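## Task

Remove the blue block marked with a 2 from the tower and lay it flat on the table at least roughly two block widths away from the tower. The remaining tower must stay in its original spot, with its top block flat and centred on what is below it. Neither the removed block nor the top block may end up leaning on the robot. Release everything and pull the grippers away; nothing may be held in place only by the robot at the end.

## Robot and tools

Robot: two arms, left_arm and right_arm, each with six joints and a parallel gripper. The names are labels, not image sides. Shared scene frame: origin on the table surface midway between the arms, +x out across the table, +z up, left_arm on the +y side. Positions are in metres. Occasional disturbances may tug a held part or nudge a loose object.

execute_actions takes "actions", a list holding zero or one item, plus optional "pictures" (boolean; images come by default). An empty list just reports state. A move item is {"rows": [...], "steps": n} with n from 1 to 15 and up to 15 rows; each control step lasts 1/30 s and uses one row, the final row repeating if steps exceed rows (steps defaults to 15). A wait item is {"steps": n} with n up to 300; it returns after n steps counted from the previous result. A refused call sends nothing.

Each row is one list of 14 numbers covering both arms, always all 14: left_arm waist, shoulder, elbow, wrist pitch, wrist yaw, wrist roll, gripper; then right_arm in the same order. The six joint values are absolute target angles in radians, in the same terms as the Joint positions readout, not offsets. Nominal ranges per arm: waist -2.618 to 3.054, shoulder 0.000 to 3.142, elbow 0.000 to 3.142, wrist pitch -1.571 to 1.571, wrist yaw -1.571 to 1.571, wrist roll -2.094 to 2.094. True ends may differ by up to 0.036 rad; a target more than 0.036 past an end, and beyond the current angle, is rejected; targets past the real end are clipped there and reported as "joint sent to its limit" (possibly for an earlier action). The gripper value is an absolute command on a -1 (closed) to +1 (fully open) scale.

Motion limits: each step's target is held within a lead of the measured angle (waist 0.202, shoulder 0.258, elbow 0.238, wrist pitch 0.573, wrist yaw and roll 0.522 rad), and if the targets would move a gripper over 70 mm from where it is, all are pulled back proportionally. So far targets take several calls. Friction may leave a joint up to about 0.031 rad short, and smaller changes may not move it. Between calls the arms keep heading to the last row sent until everything nearly stops or a step is HELD; after that only a new action moves them further.

Gripping: grip_measured is the motor position on the same -1..+1 scale. Pads touch at about -0.94, and each mm of object width adds about 0.0208 (per-gripper bias up to about 0.02). Commanding below the value matching the object's width squeezes harder, up to roughly 50 to 62 N per pad; on a rigid block the reading settles at most about 0.21 below that width value. Keep sending the same closing value to keep holding. Joint positions also lists gripper opening in metres (0.093 fully open to 0.000 closed), roughly the pad gap in free air and up to about 12 mm under a held rigid object's width, with about 1 mm fixed error.

Result lines: a state line gives each gripper's end_effector_position (metres) and end_effector_quat_wxyz in the scene frame; it is the point between the pads about 1 cm behind the fingertips, fingers along gripper +z, closing along gripper y. Printed positions may be off, more so at long reach. Joint positions and Joint velocities are listed per arm. "joint command not followed" means a clearance check altered or blocked some joint targets; the rest of the row ran. HELD marks steps where your row was partly or wholly not sent. Joint torques are total drive outputs with per-arm offsets, scaling and noise, and are nonzero even in free air. MOTOR HOT appears from 75 °C; at 90 °C the arm halts 10 s, at 100 °C it goes limp and falls (OVER-TEMPERATURE FAULT). Avoid holding loads longer than needed.

zoom_image: "camera" is one of cam_head_left, cam_head_right, cam_high, cam_low (each 504x504), and "region" is [x0, y0, x1, y1] in that image's pixels from the top-left, at most 504 by 504; it gives a finer look at the newest image.

finished_scene: "scene" is the number of the current scene; it ends and grades it permanently, so call it only once the block is released on the table, the tower is intact and the grippers are clear. Replying without any tool call ends everything.

Avoid: arms colliding or pressing each other, knocking the tower or any block off the table, dropping or slamming parts, hard pushes, and leaving blocks propped on a gripper. Move smoothly and efficiently.

Each tool is called after ">>>" by a JSON object that holds its "fn" and its "kwargs", one argument or row to a line.

## Session

>>> {"fn": "execute_actions", "kwargs": {
  "actions": []
}}

Scene clock: 0.00 s of 3920.00 s.
left_arm: end_effector_position=(+0.3909, -0.0117, +0.2441) grip_measured=+1.000 end_effector_quat_wxyz=(+0.643, +0.504, +0.567, -0.108) | right_arm: end_effector_position=(-0.0039, -0.7366, +0.1173) grip_measured=+1.000 end_effector_quat_wxyz=(-0.346, +0.179, +0.678, -0.623)
Joint positions: left_arm=[-0.662  1.65   1.021  0.473  0.27   0.603  0.093] | right_arm=[-1.246  2.119  0.763  1.385  0.957 -1.843  0.093]
Joint velocities: left_arm=[-0.022  0.017 -0.002 -0.007  0.037  0.051  0.   ] | right_arm=[ 0.002  0.007 -0.017 -0.007  0.022  0.007  0.   ]
Joint torques (N m, as the arm reports them, + toward a larger angle): no reading
Motor temperatures (°C, as the motors report them): left_arm=[25 24 23 24 23 23] | right_arm=[25 23 24 23 23 25]

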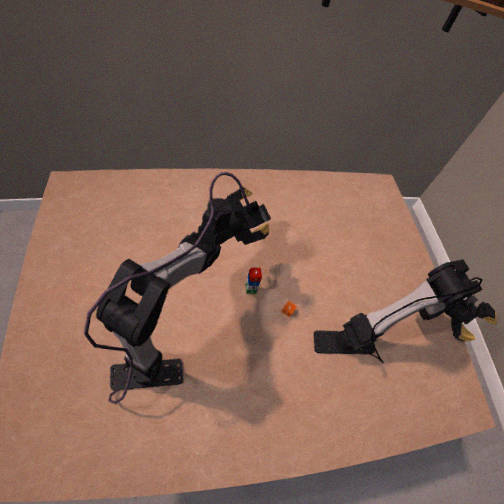

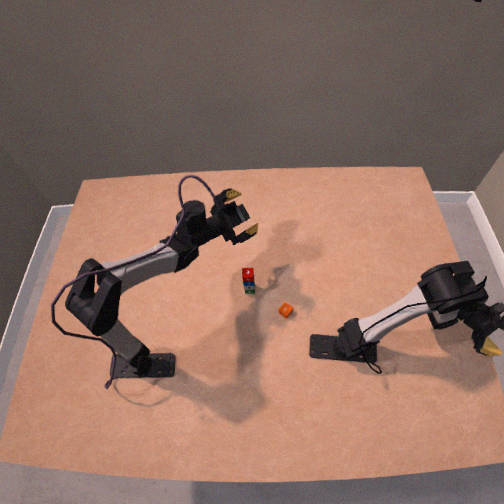

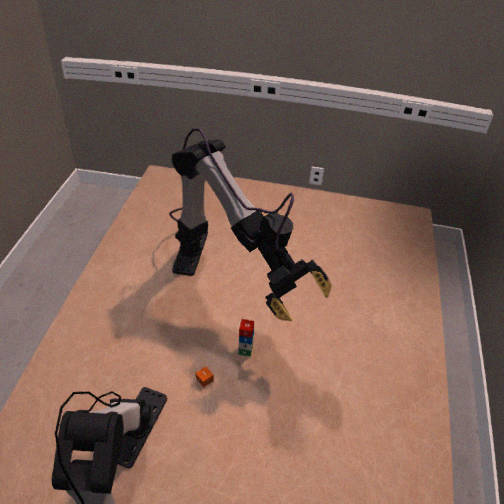

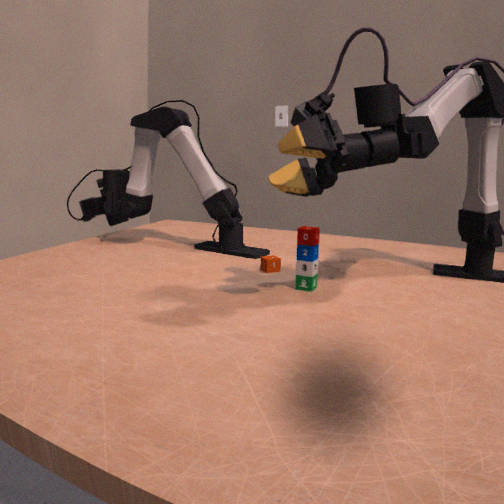

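>>> {"fn": "execute_actions", "kwargs": {
  "actions": [
    {"rows":[[-0.662,1.7,1.6,0.2,0.1,0.3,1,-1.246,2.119,0.763,1.385,0.957,-1.843,1]]}
  ],
  "pictures": false
}}

>>> {"fn": "execute_actions", "kwargs": {
  "actions": [
    {"rows":[[-0.8,1.82,1.84,-1.55,0,0,1,-1.246,2.119,0.763,1.385,0.957,-1.843,1]]}
  ],
  "pictures": false
}}

>>> {"fn": "execute_actions", "kwargs": {
  "actions": [
    {"steps":45}
  ]
}}

Scene clock: 18.20 s of 3920.00 s.
left_arm: end_effector_position=(+0.4310, -0.0092, +0.4504) grip_measured=+1.000 end_effector_quat_wxyz=(+0.743, +0.333, +0.560, -0.151) | right_arm: end_effector_position=(-0.0039, -0.7366, +0.1173) grip_measured=+1.000 end_effector_quat_wxyz=(-0.346, +0.179, +0.678, -0.623)
Joint positions: left_arm=[-0.662  1.689  1.601  0.239  0.114  0.319  0.093] | right_arm=[-1.246  2.119  0.763  1.385  0.957 -1.843  0.093]
Joint velocities: left_arm=[ 0.002  0.007 -0.002 -0.286 -0.11  -0.007  0.   ] | right_arm=[-0.012  0.012 -0.017  0.007  0.081 -0.037  0.   ]
Joint torques (N m, as the arm reports them, + toward a larger angle): left_arm=[-0.12 -8.19  8.39  2.27 -0.19 -0.15] | right_arm=[ -0.01 -11.7    5.38   2.21   0.02   0.02]
Motor temperatures (°C, as the motors report them): left_arm=[25 28 26 28 23 23] | right_arm=[25 31 26 28 23 25]
Steps of this call (steps 1 to 90: nothing new was sent; then 14.70 s passed at rest; steps 91 to 105: all 15 steps of this action). Readings (joint positions):
91: left_arm=[-0.662 1.657 1.061 0.410 0.250 0.556] | right_arm=[-1.246 2.119 0.763 1.385 0.957 -1.843]
92: left_arm=[-0.662 1.681 1.133 0.346 0.222 0.505] | right_arm=[-1.246 2.119 0.763 1.385 0.957 -1.843]
94: left_arm=[-0.662 1.717 1.281 0.278 0.179 0.437] | right_arm=[-1.246 2.119 0.763 1.385 0.957 -1.843]
98: left_arm=[-0.662 1.721 1.512 0.239 0.142 0.370] | right_arm=[-1.246 2.119 0.763 1.385 0.957 -1.843]
105: the state above

Scene clock: 18.70 s of 3920.00 s.
left_arm: end_effector_position=(+0.3369, +0.0009, +0.2307) grip_measured=+1.000 end_effector_quat_wxyz=(+0.269, +0.371, +0.882, -0.112) | right_arm: end_effector_position=(-0.0039, -0.7366, +0.1173) grip_measured=+1.000 end_effector_quat_wxyz=(-0.346, +0.179, +0.678, -0.623)
Joint positions: left_arm=[-0.798  1.807  1.815 -0.988  0.02   0.033  0.093] | right_arm=[-1.246  2.119  0.763  1.385  0.957 -1.843  0.093]
Joint velocities: left_arm=[-0.007  0.027 -0.017 -2.527 -0.051 -0.154  0.   ] | right_arm=[-0.002  0.002 -0.007  0.051 -0.007 -0.037  0.   ]
Joint torques (N m, as the arm reports them, + toward a larger angle): left_arm=[-0.19 -8.82  9.63  1.67 -0.18 -0.11] | right_arm=[ -0.03 -11.68   5.38   2.21   0.02   0.02]
Motor temperatures (°C, as the motors report them): left_arm=[25 28 26 28 23 23] | right_arm=[25 31 26 28 23 25]
Steps of this call (steps 1 to 15: all 15 steps of this action). Readings (joint positions):
1: left_arm=[-0.674 1.705 1.646 0.151 0.093 0.274] | right_arm=[-1.246 2.119 0.763 1.385 0.957 -1.843]
2: left_arm=[-0.694 1.734 1.712 0.062 0.072 0.229] | right_arm=[-1.246 2.119 0.763 1.385 0.957 -1.843]
4: left_arm=[-0.743 1.768 1.784 -0.086 0.053 0.166] | right_arm=[-1.246 2.119 0.763 1.385 0.957 -1.843]
8: left_arm=[-0.796 1.786 1.813 -0.395 0.042 0.091] | right_arm=[-1.246 2.119 0.763 1.385 0.957 -1.843]
15: the state above

Scene clock: 20.20 s of 3920.00 s.
left_arm: end_effector_position=(+0.2474, +0.0883, +0.1890) grip_measured=+1.000 end_effector_quat_wxyz=(+0.016, +0.372, +0.928, -0.010) | right_arm: end_effector_position=(-0.0039, -0.7366, +0.1173) grip_measured=+1.000 end_effector_quat_wxyz=(-0.346, +0.179, +0.678, -0.623)
Joint positions: left_arm=[-0.798  1.81   1.815 -1.539  0.007  0.006  0.093] | right_arm=[-1.246  2.119  0.763  1.385  0.957 -1.843  0.093]
Joint velocities: left_arm=[-0.032  0.012 -0.017 -0.022 -0.022  0.051  0.   ] | right_arm=[ 0.002  0.002  0.007  0.022  0.022 -0.051  0.   ]
Joint torques (N m, as the arm reports them, + toward a larger angle): left_arm=[-0.17 -7.74  9.06  0.38 -0.16 -0.13] | right_arm=[ -0.01 -11.67   5.38   2.21   0.01   0.02]
Motor temperatures (°C, as the motors report them): left_arm=[25 28 26 27 23 23] | right_arm=[25 32 26 28 23 25]
Steps of this call (steps 1 to 45: the robot went on to your last target). Readings (joint positions):
1: left_arm=[-0.798 1.808 1.815 -1.075 0.018 0.029] | right_arm=[-1.246 2.119 0.763 1.385 0.957 -1.843]
2: left_arm=[-0.798 1.809 1.815 -1.163 0.016 0.025] | right_arm=[-1.246 2.119 0.763 1.385 0.957 -1.843]
4: left_arm=[-0.798 1.810 1.815 -1.311 0.013 0.018] | right_arm=[-1.246 2.119 0.763 1.385 0.957 -1.843]
8: left_arm=[-0.798 1.810 1.815 -1.459 0.009 0.011] | right_arm=[-1.246 2.119 0.763 1.385 0.957 -1.843]
45: the state above
All arms were judged still, so your last target was given up. Only a new action makes them travel on or press farther. Fingers that are still opening or closing keep moving.

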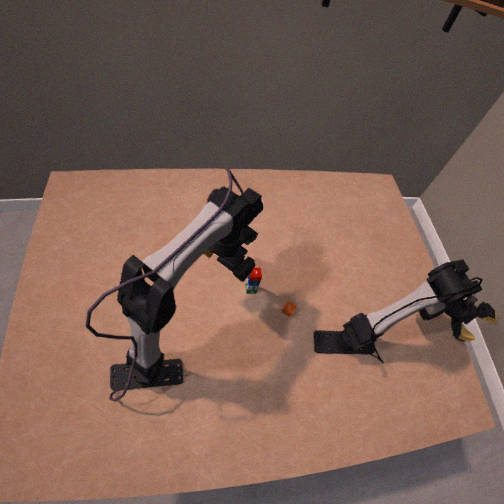

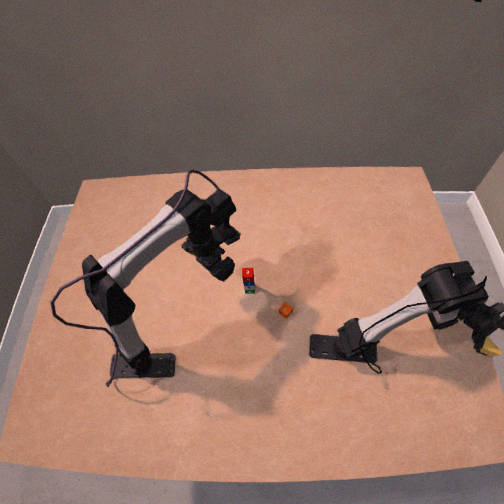

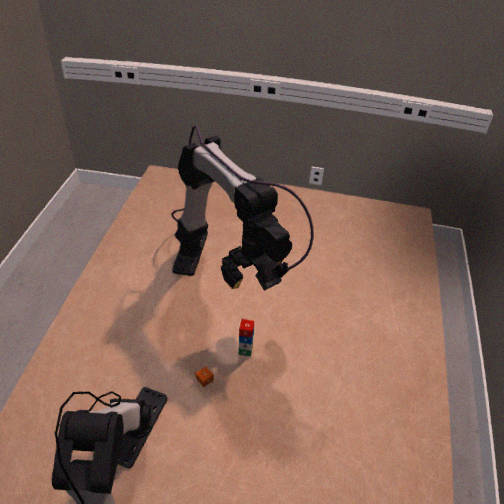

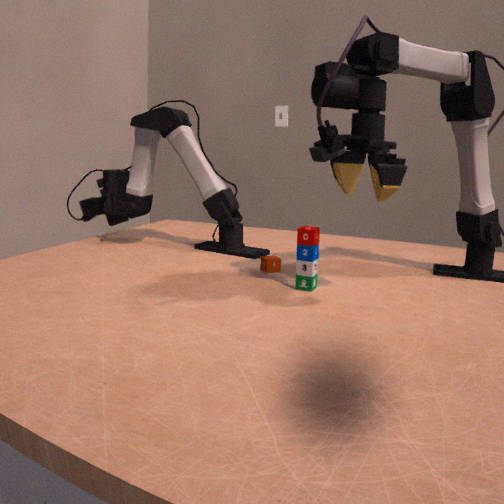

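>>> {"fn": "execute_actions", "kwargs": {
  "actions": [
    {"rows":[[-0.85,1.85,1.9,-1.5,0,0,1,-1.246,2.119,0.763,1.385,0.957,-1.843,1],[-0.85,1.87,1.93,-1.5,0,0,1,-1.246,2.119,0.763,1.385,0.957,-1.843,1],[-0.9,1.9,1.97,-1.45,0,0,1,-1.246,2.119,0.763,1.385,0.957,-1.843,1],[-0.9,1.93,2.0,-1.45,0,0,1,-1.246,2.119,0.763,1.385,0.957,-1.843,1],[-1.0,1.98,2.02,-1.4,0,0,1,-1.246,2.119,0.763,1.385,0.957,-1.843,1]]}
  ],
  "pictures": false
}}

>>> {"fn": "execute_actions", "kwargs": {
  "actions": [
    {"steps":10}
  ]
}}

>>> {"fn": "zoom_image", "kwargs": {
  "camera": "cam_low",
  "region": [230,130,400,300]
}}

>>> {"fn": "zoom_image", "kwargs": {
  "camera": "cam_high",
  "region": [180,250,320,390]
}}

Scene clock: 37.93 s of 3920.00 s.
left_arm: end_effector_position=(+0.2363, -0.0204, +0.1824) grip_measured=+1.000 end_effector_quat_wxyz=(+0.078, +0.466, +0.880, -0.044) | right_arm: end_effector_position=(-0.0039, -0.7366, +0.1173) grip_measured=+1.000 end_effector_quat_wxyz=(-0.346, +0.179, +0.678, -0.623)
Joint positions: left_arm=[-1.011  1.982  2.005 -1.415  0.006  0.004  0.093] | right_arm=[-1.246  2.119  0.763  1.385  0.957 -1.843  0.093]
Joint velocities: left_arm=[ 0.017 -0.007 -0.007 -0.037 -0.081 -0.051  0.   ] | right_arm=[-0.012  0.007 -0.002  0.051 -0.022  0.037  0.   ]
Joint torques (N m, as the arm reports them, + toward a larger angle): left_arm=[  0.68 -10.43   8.35   0.94  -0.15  -0.12] | right_arm=[ -0.03 -11.69   5.37   2.21   0.02   0.03]
Motor temperatures (°C, as the motors report them): left_arm=[25 30 28 26 23 23] | right_arm=[25 36 27 31 23 25]
Steps of this call (steps 1 to 90: nothing new was sent; then 14.23 s passed at rest; steps 91 to 105: all 15 steps of this action). Readings (joint positions):
91: left_arm=[-0.802 1.815 1.828 -1.544 0.005 0.006] | right_arm=[-1.246 2.119 0.763 1.385 0.957 -1.843]
92: left_arm=[-0.811 1.828 1.856 -1.543 0.003 0.006] | right_arm=[-1.246 2.119 0.763 1.385 0.957 -1.843]
94: left_arm=[-0.846 1.864 1.929 -1.523 -0.001 0.005] | right_arm=[-1.246 2.119 0.763 1.385 0.957 -1.843]
98: left_arm=[-0.976 1.944 2.005 -1.438 -0.003 0.004] | right_arm=[-1.246 2.119 0.763 1.385 0.957 -1.843]
105: the state above

Scene clock: 38.27 s of 3920.00 s.
left_arm: end_effector_position=(+0.2366, -0.0208, +0.1825) grip_measured=+1.000 end_effector_quat_wxyz=(+0.078, +0.466, +0.880, -0.044) | right_arm: end_effector_position=(-0.0039, -0.7366, +0.1173) grip_measured=+1.000 end_effector_quat_wxyz=(-0.346, +0.179, +0.678, -0.623)
Joint positions: left_arm=[-1.011  1.982  2.005 -1.413  0.006  0.004  0.093] | right_arm=[-1.246  2.119  0.763  1.385  0.957 -1.843  0.093]
Joint velocities: left_arm=[-0.002 -0.022 -0.022 -0.037 -0.051  0.007  0.   ] | right_arm=[-0.002  0.002 -0.022 -0.037  0.022  0.007  0.   ]
Joint torques (N m, as the arm reports them, + toward a larger angle): left_arm=[  0.79 -10.32   8.42   0.94  -0.15  -0.12] | right_arm=[ -0.02 -11.69   5.38   2.22   0.01   0.02]
Motor temperatures (°C, as the motors report them): left_arm=[25 30 28 26 23 23] | right_arm=[25 36 27 31 23 25]
Steps of this call (steps 1 to 10: the robot went on to your last target). Readings (joint positions):
1: left_arm=[-1.011 1.982 2.005 -1.414 0.006 0.004] | right_arm=[-1.246 2.119 0.763 1.385 0.957 -1.843]
2: left_arm=[-1.011 1.982 2.005 -1.414 0.006 0.004] | right_arm=[-1.246 2.119 0.763 1.385 0.957 -1.843]
4: left_arm=[-1.011 1.982 2.005 -1.414 0.006 0.004] | right_arm=[-1.246 2.119 0.763 1.385 0.957 -1.843]
8: left_arm=[-1.011 1.982 2.005 -1.414 0.006 0.004] | right_arm=[-1.246 2.119 0.763 1.385 0.957 -1.843]
10: the state above

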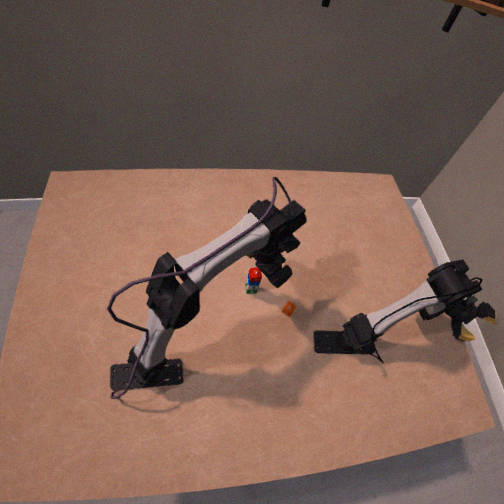

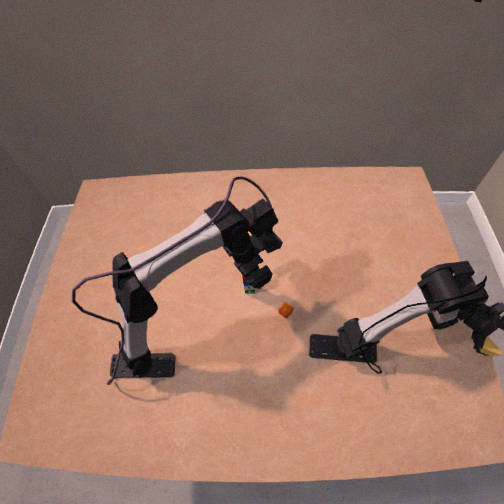

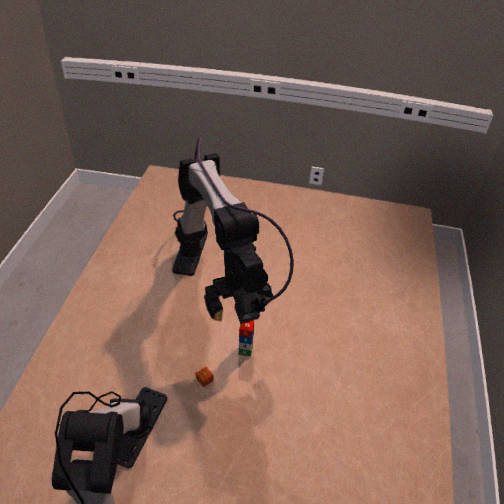

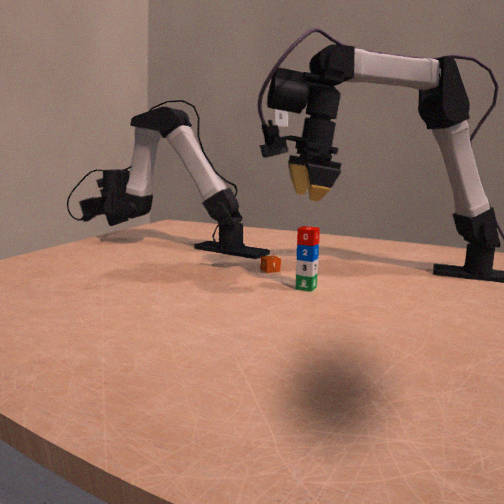

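Region (230, 130, 400, 300) of cam_low's 504x504 image, scaled by 2.965, with more detail than that image has.

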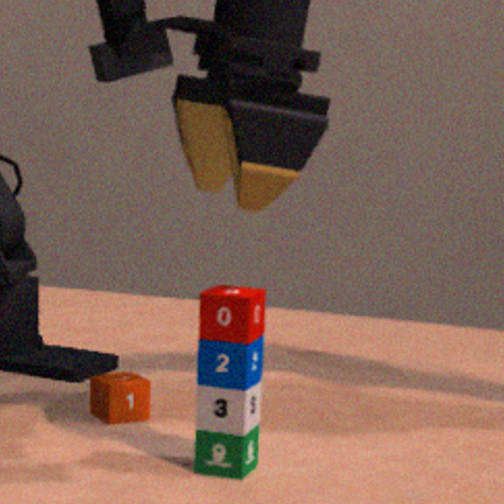

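Region (180, 250, 320, 390) of cam_high's 504x504 image, scaled by 3.600, with more detail than that image has.

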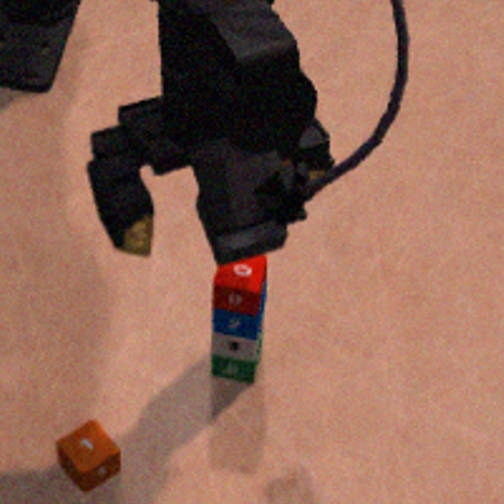

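>>> {"fn": "execute_actions", "kwargs": {
  "actions": [
    {"rows":[[-0.985,2.0,2.0,-1.41,0,0.3,1,-1.246,2.119,0.763,1.385,0.957,-1.843,1],[-0.985,2.02,2.0,-1.41,0,0.6,1,-1.246,2.119,0.763,1.385,0.957,-1.843,1],[-0.985,2.03,1.98,-1.40,0,0.6,1,-1.246,2.119,0.763,1.385,0.957,-1.843,1],[-0.985,2.045,1.97,-1.39,0,0.6,1,-1.246,2.119,0.763,1.385,0.957,-1.843,1],[-0.985,2.06,1.96,-1.38,0,0.6,1,-1.246,2.119,0.763,1.385,0.957,-1.843,1]]}
  ],
  "pictures": false
}}

>>> {"fn": "execute_actions", "kwargs": {
  "actions": [
    {"steps":15}
  ]
}}

>>> {"fn": "zoom_image", "kwargs": {
  "camera": "cam_low",
  "region": [230,130,400,300]
}}

>>> {"fn": "zoom_image", "kwargs": {
  "camera": "cam_high",
  "region": [180,250,320,390]
}}

Scene clock: 55.87 s of 3920.00 s.
left_arm: end_effector_position=(+0.2422, -0.0179, +0.1412) grip_measured=+1.000 end_effector_quat_wxyz=(+0.039, +0.690, +0.723, -0.010) | right_arm: end_effector_position=(-0.0039, -0.7366, +0.1173) grip_measured=+1.000 end_effector_quat_wxyz=(-0.346, +0.179, +0.678, -0.623)
Joint positions: left_arm=[-0.996  2.061  1.966 -1.394  0.005  0.57   0.093] | right_arm=[-1.246  2.119  0.763  1.385  0.957 -1.843  0.093]
Joint velocities: left_arm=[ 0.002 -0.002 -0.007  0.007  0.007  0.242  0.   ] | right_arm=[-0.002 -0.002  0.007  0.007  0.066  0.022  0.   ]
Joint torques (N m, as the arm reports them, + toward a larger angle): left_arm=[  0.82 -10.81   6.39   0.69  -0.12  -0.02] | right_arm=[ -0.04 -11.68   5.38   2.2    0.02   0.02]
Motor temperatures (°C, as the motors report them): left_arm=[25 34 29 26 23 23] | right_arm=[25 39 28 32 23 25]
Steps of this call (steps 1 to 15: the robot went on to your last target; steps 16 to 90: nothing new was sent; then 14.10 s passed at rest; steps 91 to 105: all 15 steps of this action). Readings (joint positions):
91: left_arm=[-1.009 1.982 2.005 -1.413 0.006 0.051] | right_arm=[-1.246 2.119 0.763 1.385 0.957 -1.843]
92: left_arm=[-1.007 1.984 2.005 -1.413 0.005 0.144] | right_arm=[-1.246 2.119 0.763 1.385 0.957 -1.843]
94: left_arm=[-1.000 1.993 2.002 -1.410 0.005 0.307] | right_arm=[-1.246 2.119 0.763 1.385 0.957 -1.843]
98: left_arm=[-0.996 2.035 1.977 -1.399 0.005 0.477] | right_arm=[-1.246 2.119 0.763 1.385 0.957 -1.843]
105: the state above

Scene clock: 56.37 s of 3920.00 s.
left_arm: end_effector_position=(+0.2424, -0.0182, +0.1413) grip_measured=+1.000 end_effector_quat_wxyz=(+0.040, +0.698, +0.715, -0.010) | right_arm: end_effector_position=(-0.0039, -0.7366, +0.1173) grip_measured=+1.000 end_effector_quat_wxyz=(-0.346, +0.179, +0.678, -0.623)
Joint positions: left_arm=[-0.996  2.061  1.966 -1.393  0.005  0.593  0.093] | right_arm=[-1.246  2.119  0.763  1.385  0.957 -1.843  0.093]
Joint velocities: left_arm=[ 0.007  0.007  0.002  0.051  0.022 -0.037  0.   ] | right_arm=[-0.002  0.002 -0.007 -0.007  0.007 -0.037  0.   ]
Joint torques (N m, as the arm reports them, + toward a larger angle): left_arm=[  0.8  -10.89   6.4    0.71  -0.12  -0.01] | right_arm=[ -0.02 -11.7    5.38   2.22   0.02   0.02]
Motor temperatures (°C, as the motors report them): left_arm=[25 34 29 26 23 23] | right_arm=[25 39 28 32 23 25]
Steps of this call (steps 1 to 15: the robot went on to your last target). Readings (joint positions):
1: left_arm=[-0.996 2.061 1.966 -1.394 0.005 0.575] | right_arm=[-1.246 2.119 0.763 1.385 0.957 -1.843]
2: left_arm=[-0.996 2.061 1.966 -1.394 0.005 0.579] | right_arm=[-1.246 2.119 0.763 1.385 0.957 -1.843]
4: left_arm=[-0.996 2.061 1.966 -1.393 0.005 0.584] | right_arm=[-1.246 2.119 0.763 1.385 0.957 -1.843]
8: left_arm=[-0.996 2.061 1.966 -1.393 0.005 0.590] | right_arm=[-1.246 2.119 0.763 1.385 0.957 -1.843]
15: the state above

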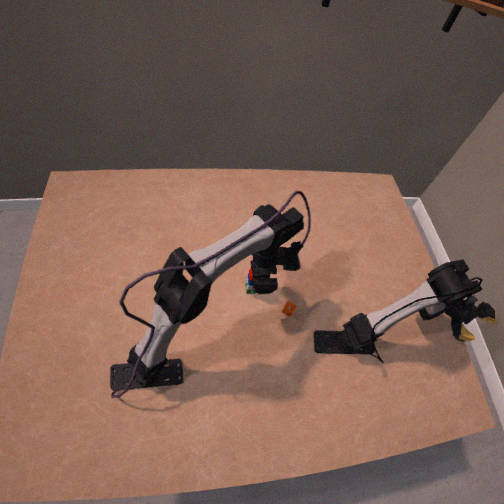

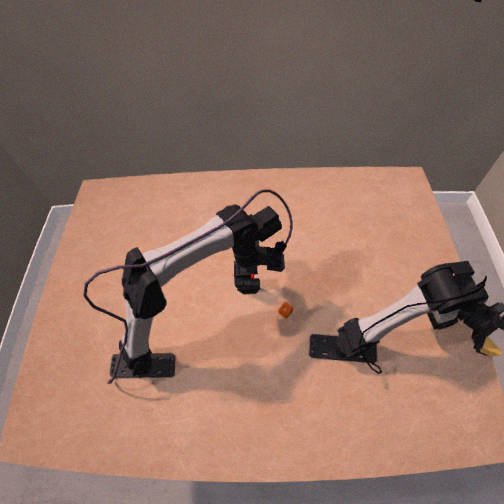

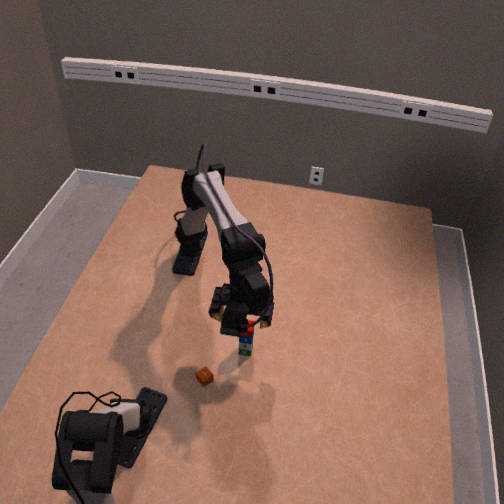

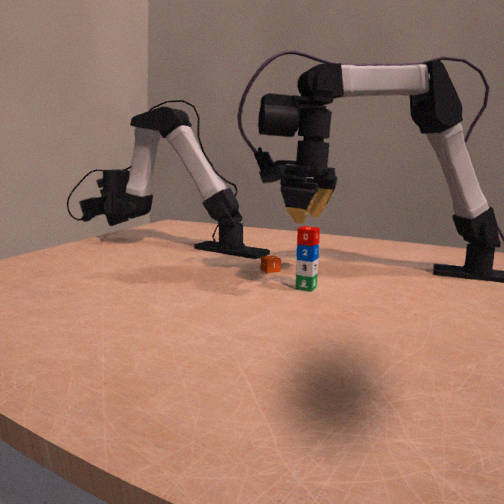

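Region (230, 130, 400, 300) of cam_low's 504x504 image, scaled by 2.965, with more detail than that image has.

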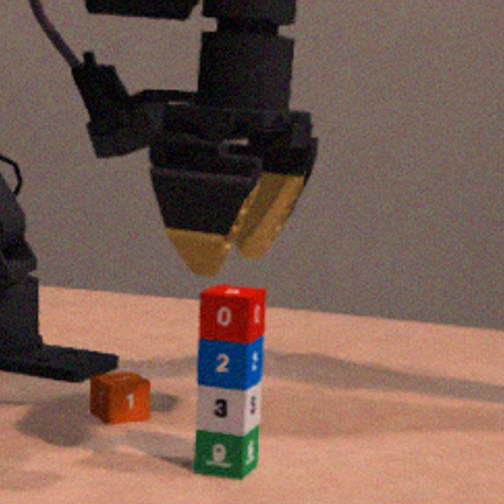

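Region (180, 250, 320, 390) of cam_high's 504x504 image, scaled by 3.600, with more detail than that image has.

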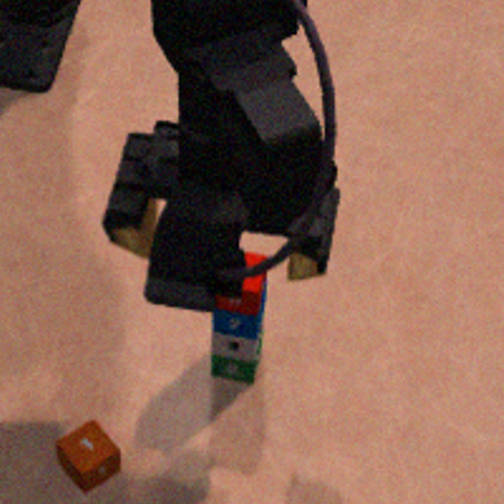

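>>> {"fn": "execute_actions", "kwargs": {
  "actions": [
    {"rows":[[-0.958,2.06,1.95,-1.38,0,0.63,0.5,-1.246,2.119,0.763,1.385,0.957,-1.843,1],[-0.958,2.06,1.95,-1.38,0,0.63,0.5,-1.246,2.119,0.763,1.385,0.957,-1.843,1],[-0.958,2.06,1.95,-1.38,0,0.63,0.5,-1.246,2.119,0.763,1.385,0.957,-1.843,1],[-0.958,2.06,1.94,-1.37,0,0.63,0.5,-1.246,2.119,0.763,1.385,0.957,-1.843,1],[-0.958,2.06,1.92,-1.35,0,0.63,0.5,-1.246,2.119,0.763,1.385,0.957,-1.843,1],[-0.958,2.06,1.90,-1.33,0,0.63,0.5,-1.246,2.119,0.763,1.385,0.957,-1.843,1],[-0.958,2.06,1.88,-1.31,0,0.63,0.5,-1.246,2.119,0.763,1.385,0.957,-1.843,1],[-0.958,2.06,1.86,-1.29,0,0.63,0.5,-1.246,2.119,0.763,1.385,0.957,-1.843,1],[-0.958,2.06,1.84,-1.27,0,0.63,0.5,-1.246,2.119,0.763,1.385,0.957,-1.843,1],[-0.958,2.06,1.82,-1.25,0,0.63,0.5,-1.246,2.119,0.763,1.385,0.957,-1.843,1],[-0.958,2.06,1.80,-1.23,0,0.63,0.5,-1.246,2.119,0.763,1.385,0.957,-1.843,1]]}
  ],
  "pictures": false
}}

>>> {"fn": "execute_actions", "kwargs": {
  "actions": [
    {"steps":12}
  ]
}}

>>> {"fn": "zoom_image", "kwargs": {
  "camera": "cam_low",
  "region": [230,130,400,300]
}}

>>> {"fn": "zoom_image", "kwargs": {
  "camera": "cam_high",
  "region": [180,250,320,390]
}}

Scene clock: 66.13 s of 3920.00 s.
left_arm: end_effector_position=(+0.2485, -0.0049, +0.1010) grip_measured=+0.503 end_effector_quat_wxyz=(+0.020, +0.698, +0.715, -0.006) | right_arm: end_effector_position=(-0.0039, -0.7366, +0.1173) grip_measured=+1.000 end_effector_quat_wxyz=(-0.346, +0.179, +0.678, -0.623)
Joint positions: left_arm=[-0.965  2.061  1.808 -1.276  0.005  0.623  0.069] | right_arm=[-1.246  2.119  0.763  1.385  0.957 -1.843  0.093]
Joint velocities: left_arm=[-0.007 -0.007 -0.022  0.154 -0.051  0.022 -0.001] | right_arm=[-0.002  0.007 -0.007  0.081  0.051 -0.081  0.   ]
Joint torques (N m, as the arm reports them, + toward a larger angle): left_arm=[  0.43 -10.85   6.15   0.69  -0.1    0.  ] | right_arm=[ -0.01 -11.67   5.38   2.22   0.02   0.02]
Motor temperatures (°C, as the motors report them): left_arm=[25 36 29 26 23 23] | right_arm=[25 40 28 33 23 25]
Steps of this call (steps 1 to 15: the robot went on to your last target; steps 16 to 90: nothing new was sent; then 6.27 s passed at rest; steps 91 to 105: all 15 steps of this action). Readings (joint positions):
91: left_arm=[-0.994 2.061 1.966 -1.393 0.006 0.599] | right_arm=[-1.246 2.119 0.763 1.385 0.957 -1.843]
92: left_arm=[-0.989 2.061 1.966 -1.393 0.006 0.604] | right_arm=[-1.246 2.119 0.763 1.385 0.957 -1.843]
94: left_arm=[-0.978 2.061 1.963 -1.390 0.006 0.611] | right_arm=[-1.246 2.119 0.763 1.385 0.957 -1.843]
98: left_arm=[-0.965 2.061 1.908 -1.350 0.005 0.619] | right_arm=[-1.246 2.119 0.763 1.385 0.957 -1.843]
105: the state above

Scene clock: 66.53 s of 3920.00 s.
left_arm: end_effector_position=(+0.2531, -0.0111, +0.1015) grip_measured=+0.503 end_effector_quat_wxyz=(+0.036, +0.698, +0.715, -0.008) | right_arm: end_effector_position=(-0.0039, -0.7366, +0.1173) grip_measured=+1.000 end_effector_quat_wxyz=(-0.346, +0.179, +0.678, -0.623)
Joint positions: left_arm=[-0.965  2.061  1.808 -1.244  0.005  0.624  0.069] | right_arm=[-1.246  2.119  0.763  1.385  0.957 -1.843  0.093]
Joint velocities: left_arm=[ 0.007 -0.007 -0.012  0.051 -0.007 -0.037 -0.   ] | right_arm=[ 0.007  0.007 -0.002 -0.022 -0.066 -0.007  0.   ]
Joint torques (N m, as the arm reports them, + toward a larger angle): left_arm=[  0.46 -10.94   6.32   0.69  -0.11   0.  ] | right_arm=[  0.02 -11.68   5.36   2.21   0.01   0.02]
Motor temperatures (°C, as the motors report them): left_arm=[25 36 29 26 23 23] | right_arm=[25 40 28 33 23 25]
Steps of this call (steps 1 to 12: the robot went on to your last target). Readings (joint positions):
1: left_arm=[-0.965 2.061 1.808 -1.269 0.005 0.623] | right_arm=[-1.246 2.119 0.763 1.385 0.957 -1.843]
2: left_arm=[-0.965 2.061 1.808 -1.263 0.005 0.623] | right_arm=[-1.246 2.119 0.763 1.385 0.957 -1.843]
4: left_arm=[-0.965 2.061 1.808 -1.255 0.005 0.624] | right_arm=[-1.246 2.119 0.763 1.385 0.957 -1.843]
8: left_arm=[-0.965 2.061 1.808 -1.247 0.005 0.624] | right_arm=[-1.246 2.119 0.763 1.385 0.957 -1.843]
12: the state above

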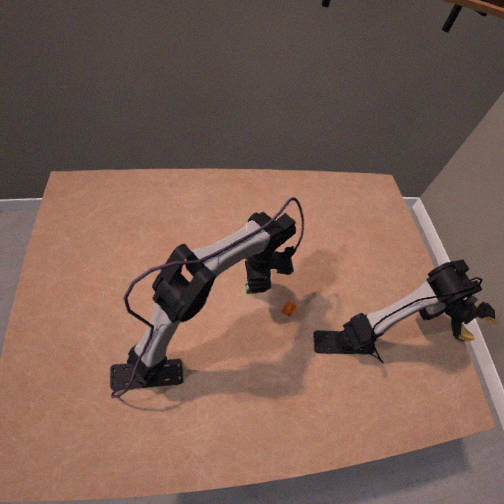

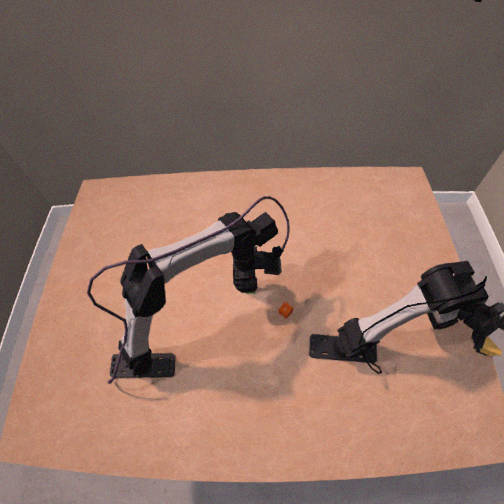

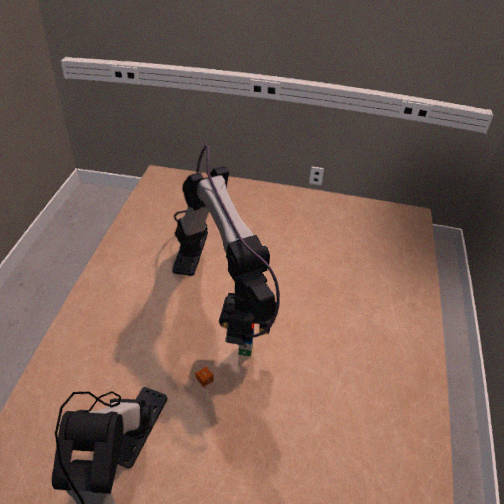

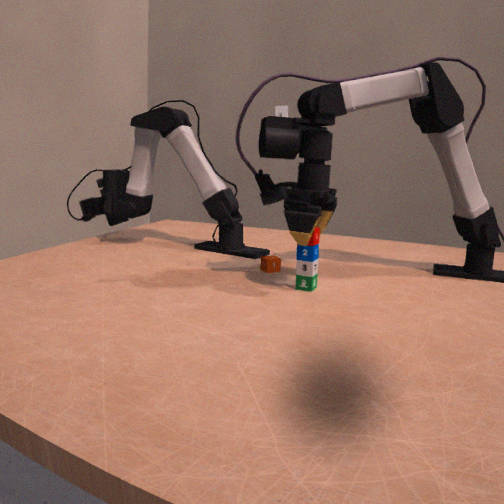

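Region (230, 130, 400, 300) of cam_low's 504x504 image, scaled by 2.965, with more detail than that image has.

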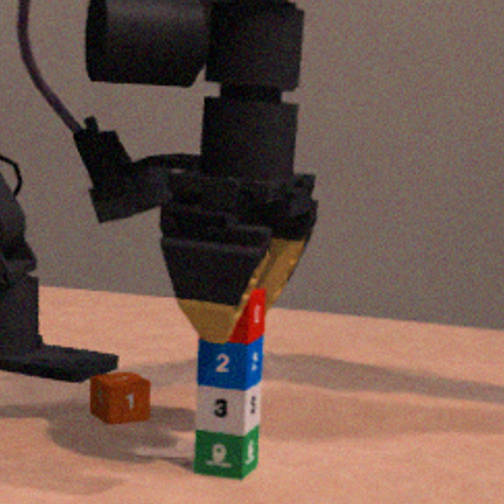

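Region (180, 250, 320, 390) of cam_high's 504x504 image, scaled by 3.600, with more detail than that image has.

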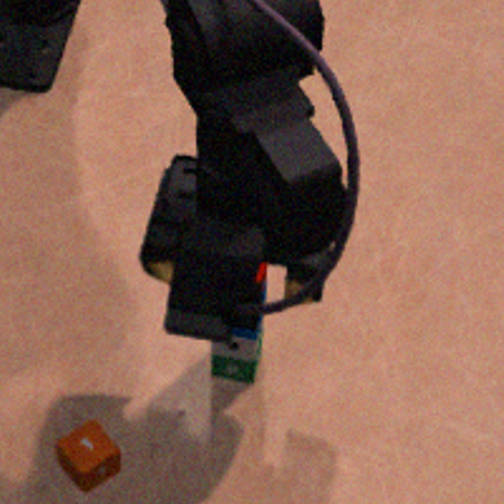

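>>> {"fn": "execute_actions", "kwargs": {
  "actions": [
    {"rows":[[-0.958,2.06,1.81,-1.23,0,0.63,-0.1,-1.246,2.119,0.763,1.385,0.957,-1.843,1]]}
  ]
}}

>>> {"fn": "zoom_image", "kwargs": {
  "camera": "cam_low",
  "region": [260,190,360,300]
}}

>>> {"fn": "zoom_image", "kwargs": {
  "camera": "cam_high",
  "region": [180,250,320,390]
}}

Scene clock: 71.53 s of 3920.00 s.
left_arm: end_effector_position=(+0.2533, -0.0113, +0.1015) grip_measured=-0.097 end_effector_quat_wxyz=(+0.037, +0.698, +0.715, -0.008) | right_arm: end_effector_position=(-0.0039, -0.7366, +0.1173) grip_measured=+1.000 end_effector_quat_wxyz=(-0.346, +0.179, +0.678, -0.623)
Joint positions: left_arm=[-0.965  2.061  1.808 -1.243  0.005  0.624  0.041] | right_arm=[-1.246  2.119  0.763  1.385  0.957 -1.843  0.093]
Joint velocities: left_arm=[-0.012 -0.002  0.012  0.037  0.007  0.007 -0.001] | right_arm=[-0.012  0.012  0.007  0.007  0.037 -0.007  0.   ]
Joint torques (N m, as the arm reports them, + toward a larger angle): left_arm=[  0.52 -10.93   7.17   0.69  -0.12  -0.01] | right_arm=[ -0.02 -11.66   5.4    2.21   0.01   0.02]
Motor temperatures (°C, as the motors report them): left_arm=[25 36 29 25 23 23] | right_arm=[25 41 28 33 23 25]
Steps of this call (steps 1 to 30: the robot went on to your last target; steps 31 to 90: nothing new was sent; then 1.50 s passed at rest; steps 91 to 105: all 15 steps of this action). Readings (joint positions):
91: left_arm=[-0.965 2.061 1.808 -1.243 0.005 0.624] | right_arm=[-1.246 2.119 0.763 1.385 0.957 -1.843]
92: left_arm=[-0.965 2.061 1.808 -1.243 0.005 0.624] | right_arm=[-1.246 2.119 0.763 1.385 0.957 -1.843]
94: left_arm=[-0.965 2.061 1.808 -1.243 0.005 0.624] | right_arm=[-1.246 2.119 0.763 1.385 0.957 -1.843]
98: left_arm=[-0.965 2.061 1.808 -1.243 0.005 0.624] | right_arm=[-1.246 2.119 0.763 1.385 0.957 -1.843]
105: the state above

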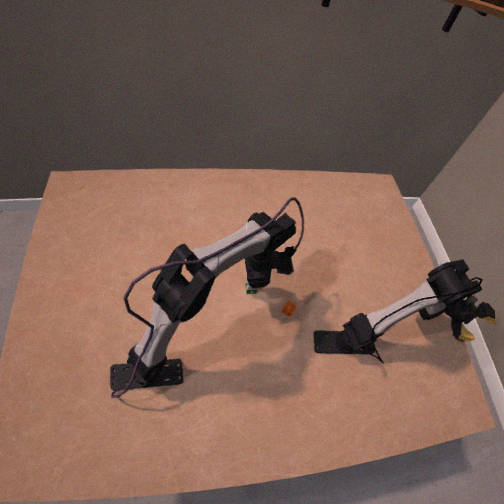

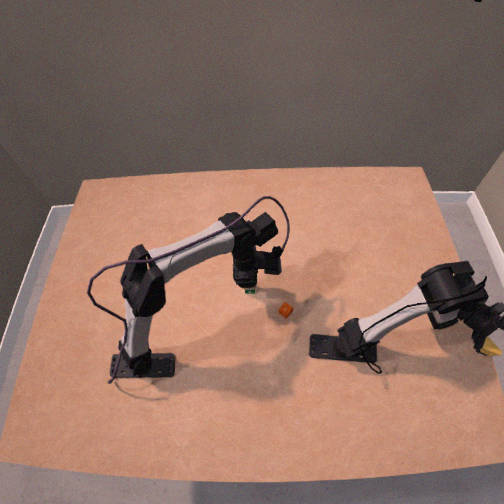

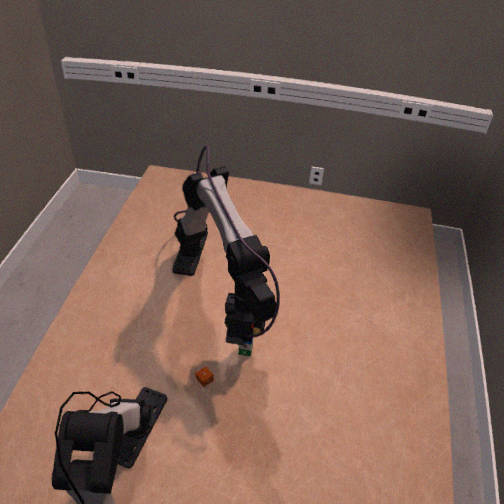

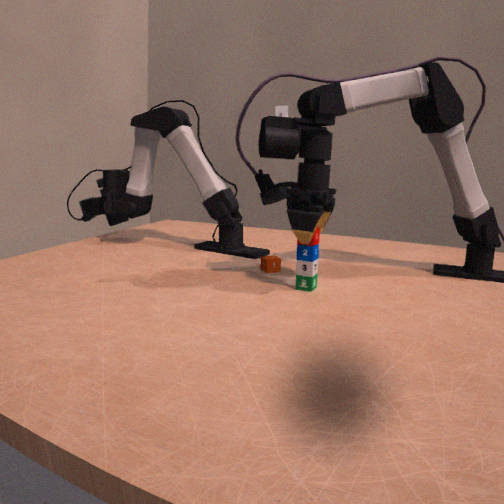

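Region (260, 190, 360, 300) of cam_low's 504x504 image, scaled by 4.582, with more detail than that image has; it fills the left 458 columns of this view, and the rest is white.

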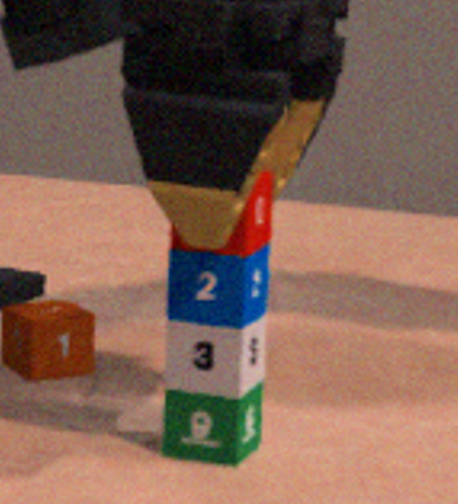

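Region (180, 250, 320, 390) of cam_high's 504x504 image, scaled by 3.600, with more detail than that image has.

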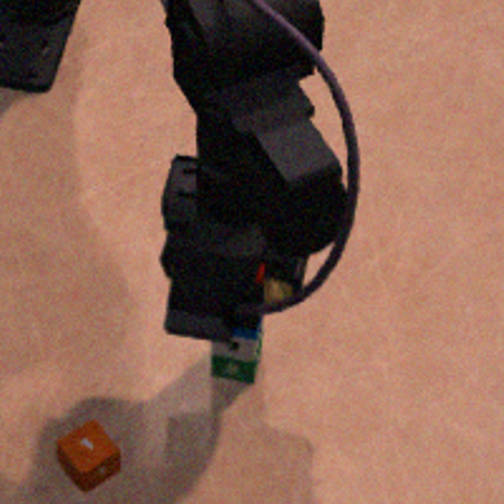

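>>> {"fn": "execute_actions", "kwargs": {
  "actions": [
    {"rows":[[-0.958,2.06,1.838,-1.26,0,0.63,-0.1,-1.246,2.119,0.763,1.385,0.957,-1.843,1],[-0.958,2.06,1.838,-1.26,0,0.63,-0.1,-1.246,2.119,0.763,1.385,0.957,-1.843,1],[-0.958,2.06,1.838,-1.26,0,0.63,-0.1,-1.246,2.119,0.763,1.385,0.957,-1.843,1],[-0.958,2.06,1.838,-1.26,0,0.63,-0.15,-1.246,2.119,0.763,1.385,0.957,-1.843,1],[-0.958,2.06,1.838,-1.26,0,0.63,-0.2,-1.246,2.119,0.763,1.385,0.957,-1.843,1],[-0.958,2.06,1.838,-1.26,0,0.63,-0.24,-1.246,2.119,0.763,1.385,0.957,-1.843,1],[-0.958,2.06,1.838,-1.26,0,0.63,-0.28,-1.246,2.119,0.763,1.385,0.957,-1.843,1],[-0.958,2.06,1.838,-1.26,0,0.63,-0.32,-1.246,2.119,0.763,1.385,0.957,-1.843,1],[-0.958,2.06,1.838,-1.26,0,0.63,-0.36,-1.246,2.119,0.763,1.385,0.957,-1.843,1],[-0.958,2.06,1.838,-1.26,0,0.63,-0.4,-1.246,2.119,0.763,1.385,0.957,-1.843,1],[-0.958,2.06,1.838,-1.26,0,0.63,-0.45,-1.246,2.119,0.763,1.385,0.957,-1.843,1],[-0.958,2.06,1.838,-1.26,0,0.63,-0.5,-1.246,2.119,0.763,1.385,0.957,-1.843,1],[-0.958,2.06,1.838,-1.26,0,0.63,-0.56,-1.246,2.119,0.763,1.385,0.957,-1.843,1]]}
  ]
}}

>>> {"fn": "zoom_image", "kwargs": {
  "camera": "cam_low",
  "region": [260,190,360,300]
}}

Scene clock: 80.40 s of 3920.00 s.
left_arm: end_effector_position=(+0.2541, -0.0124, +0.1045) grip_measured=-0.418 end_effector_quat_wxyz=(+0.040, +0.699, +0.714, -0.008) | right_arm: end_effector_position=(-0.0039, -0.7366, +0.1173) grip_measured=+1.000 end_effector_quat_wxyz=(-0.346, +0.179, +0.678, -0.623)
Joint positions: left_arm=[-0.965  2.061  1.82  -1.249  0.005  0.624  0.025] | right_arm=[-1.246  2.119  0.763  1.385  0.957 -1.843  0.093]
Joint velocities: left_arm=[ 0.002 -0.017 -0.012  0.051 -0.051  0.081 -0.   ] | right_arm=[-0.002 -0.012 -0.002  0.007 -0.022 -0.037  0.   ]
Joint torques (N m, as the arm reports them, + toward a larger angle): left_arm=[  0.5  -10.94   8.71   0.46  -0.11   0.  ] | right_arm=[  0.   -11.66   5.35   2.22   0.01   0.02]
Motor temperatures (°C, as the motors report them): left_arm=[25 38 29 25 23 23] | right_arm=[25 41 28 34 23 25]
Steps of this call (steps 1 to 15: the robot went on to your last target; steps 16 to 90: nothing new was sent; then 5.37 s passed at rest; steps 91 to 105: all 15 steps of this action). Readings (joint positions):
91: left_arm=[-0.965 2.061 1.810 -1.244 0.005 0.624] | right_arm=[-1.246 2.119 0.763 1.385 0.957 -1.843]
92: left_arm=[-0.965 2.061 1.812 -1.246 0.005 0.624] | right_arm=[-1.246 2.119 0.763 1.385 0.957 -1.843]
94: left_arm=[-0.965 2.061 1.818 -1.247 0.005 0.624] | right_arm=[-1.246 2.119 0.763 1.385 0.957 -1.843]
98: left_arm=[-0.965 2.061 1.820 -1.248 0.005 0.624] | right_arm=[-1.246 2.119 0.763 1.385 0.957 -1.843]
105: the state above

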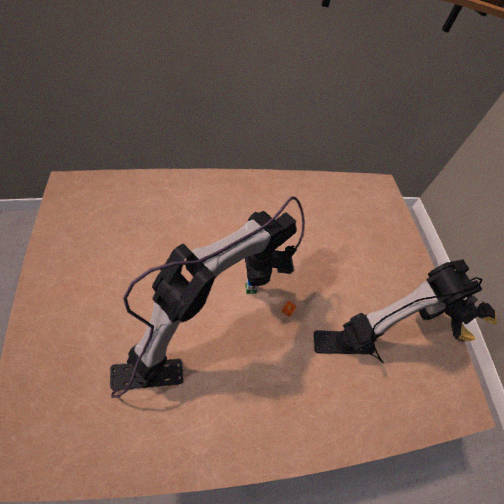

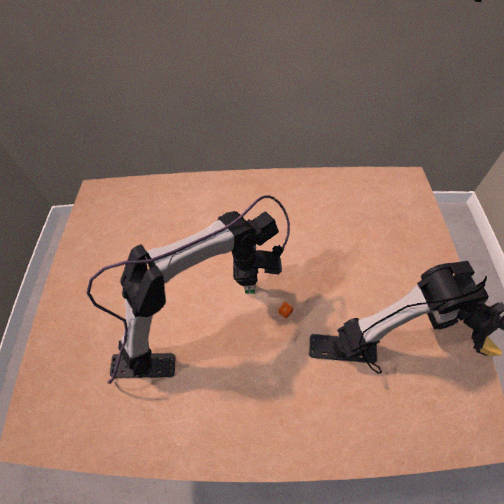

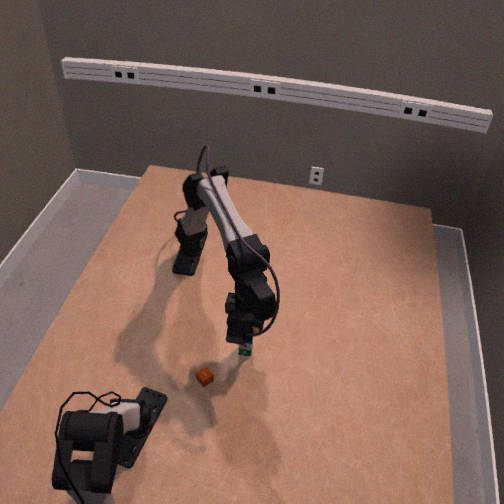

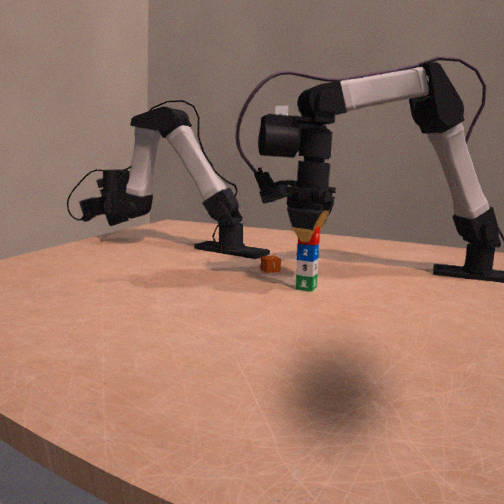

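Region (260, 190, 360, 300) of cam_low's 504x504 image, scaled by 4.582, with more detail than that image has; it fills the left 458 columns of this view, and the rest is white.

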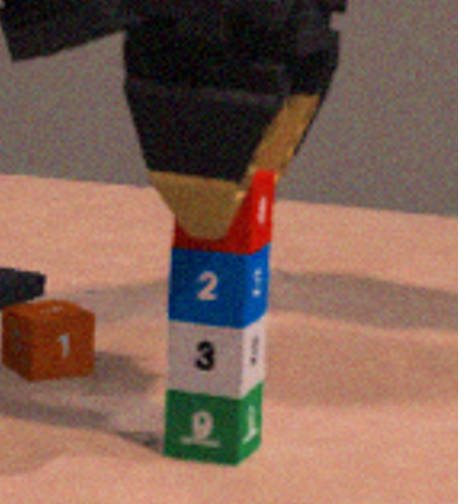

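>>> {"fn": "execute_actions", "kwargs": {
  "actions": [
    {"rows":[[-0.958,2.06,1.85,-1.28,0,0.63,-0.56,-1.246,2.119,0.763,1.385,0.957,-1.843,1],[-0.958,2.06,1.86,-1.295,0,0.63,-0.56,-1.246,2.119,0.763,1.385,0.957,-1.843,1],[-0.958,2.06,1.87,-1.31,0,0.63,-0.56,-1.246,2.119,0.763,1.385,0.957,-1.843,1],[-0.958,2.06,1.88,-1.32,0,0.63,-0.56,-1.246,2.119,0.763,1.385,0.957,-1.843,1],[-0.958,2.06,1.89,-1.33,0,0.63,-0.56,-1.246,2.119,0.763,1.385,0.957,-1.843,1],[-0.958,2.06,1.90,-1.34,0,0.63,-0.56,-1.246,2.119,0.763,1.385,0.957,-1.843,1],[-0.958,2.06,1.91,-1.35,0,0.63,-0.56,-1.246,2.119,0.763,1.385,0.957,-1.843,1],[-0.958,2.06,1.92,-1.36,0,0.63,-0.56,-1.246,2.119,0.763,1.385,0.957,-1.843,1]]}
  ]
}}

Scene clock: 87.63 s of 3920.00 s.
left_arm: end_effector_position=(+0.2524, -0.0102, +0.1255) grip_measured=-0.418 end_effector_quat_wxyz=(+0.036, +0.699, +0.715, -0.008) | right_arm: end_effector_position=(-0.0039, -0.7366, +0.1173) grip_measured=+1.000 end_effector_quat_wxyz=(-0.346, +0.179, +0.678, -0.623)
Joint positions: left_arm=[-0.965  2.061  1.903 -1.341  0.005  0.624  0.025] | right_arm=[-1.246  2.119  0.763  1.385  0.957 -1.843  0.093]
Joint velocities: left_arm=[-0.007  0.002 -0.002 -0.095  0.007  0.007 -0.   ] | right_arm=[-0.002  0.002 -0.017  0.051 -0.081 -0.037  0.   ]
Joint torques (N m, as the arm reports them, + toward a larger angle): left_arm=[  0.53 -10.81   8.48   0.45  -0.11  -0.01] | right_arm=[  0.   -11.67   5.35   2.22   0.02   0.03]
Motor temperatures (°C, as the motors report them): left_arm=[25 39 30 25 23 23] | right_arm=[25 42 28 34 23 25]
Steps of this call (steps 1 to 15: the robot went on to your last target; steps 16 to 90: nothing new was sent; then 3.73 s passed at rest; steps 91 to 105: all 15 steps of this action). Readings (joint positions):
91: left_arm=[-0.965 2.061 1.822 -1.253 0.005 0.624] | right_arm=[-1.246 2.119 0.763 1.385 0.957 -1.843]
92: left_arm=[-0.965 2.061 1.826 -1.259 0.005 0.624] | right_arm=[-1.246 2.119 0.763 1.385 0.957 -1.843]
94: left_arm=[-0.965 2.061 1.843 -1.277 0.005 0.624] | right_arm=[-1.246 2.119 0.763 1.385 0.957 -1.843]
98: left_arm=[-0.965 2.061 1.886 -1.311 0.005 0.624] | right_arm=[-1.246 2.119 0.763 1.385 0.957 -1.843]
105: the state above

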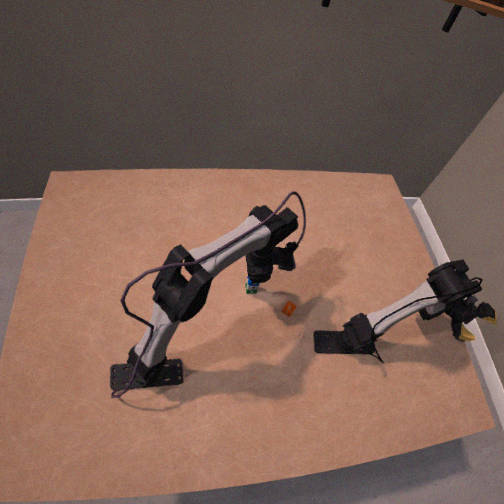

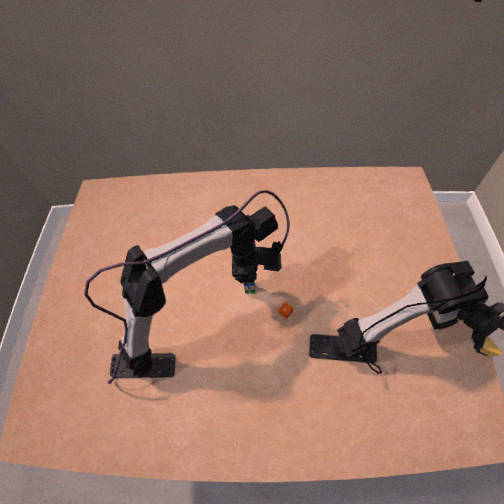

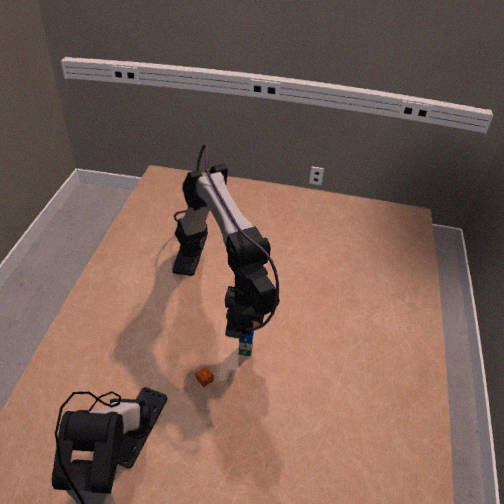

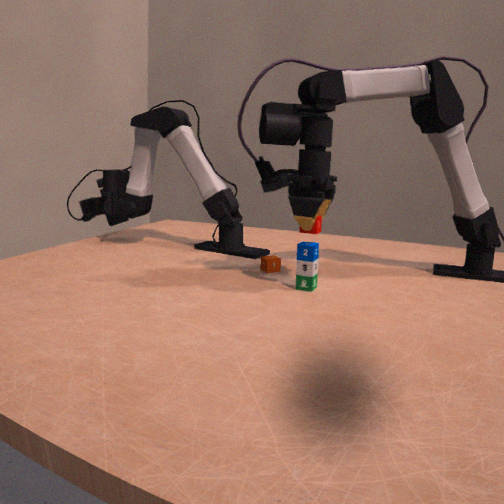

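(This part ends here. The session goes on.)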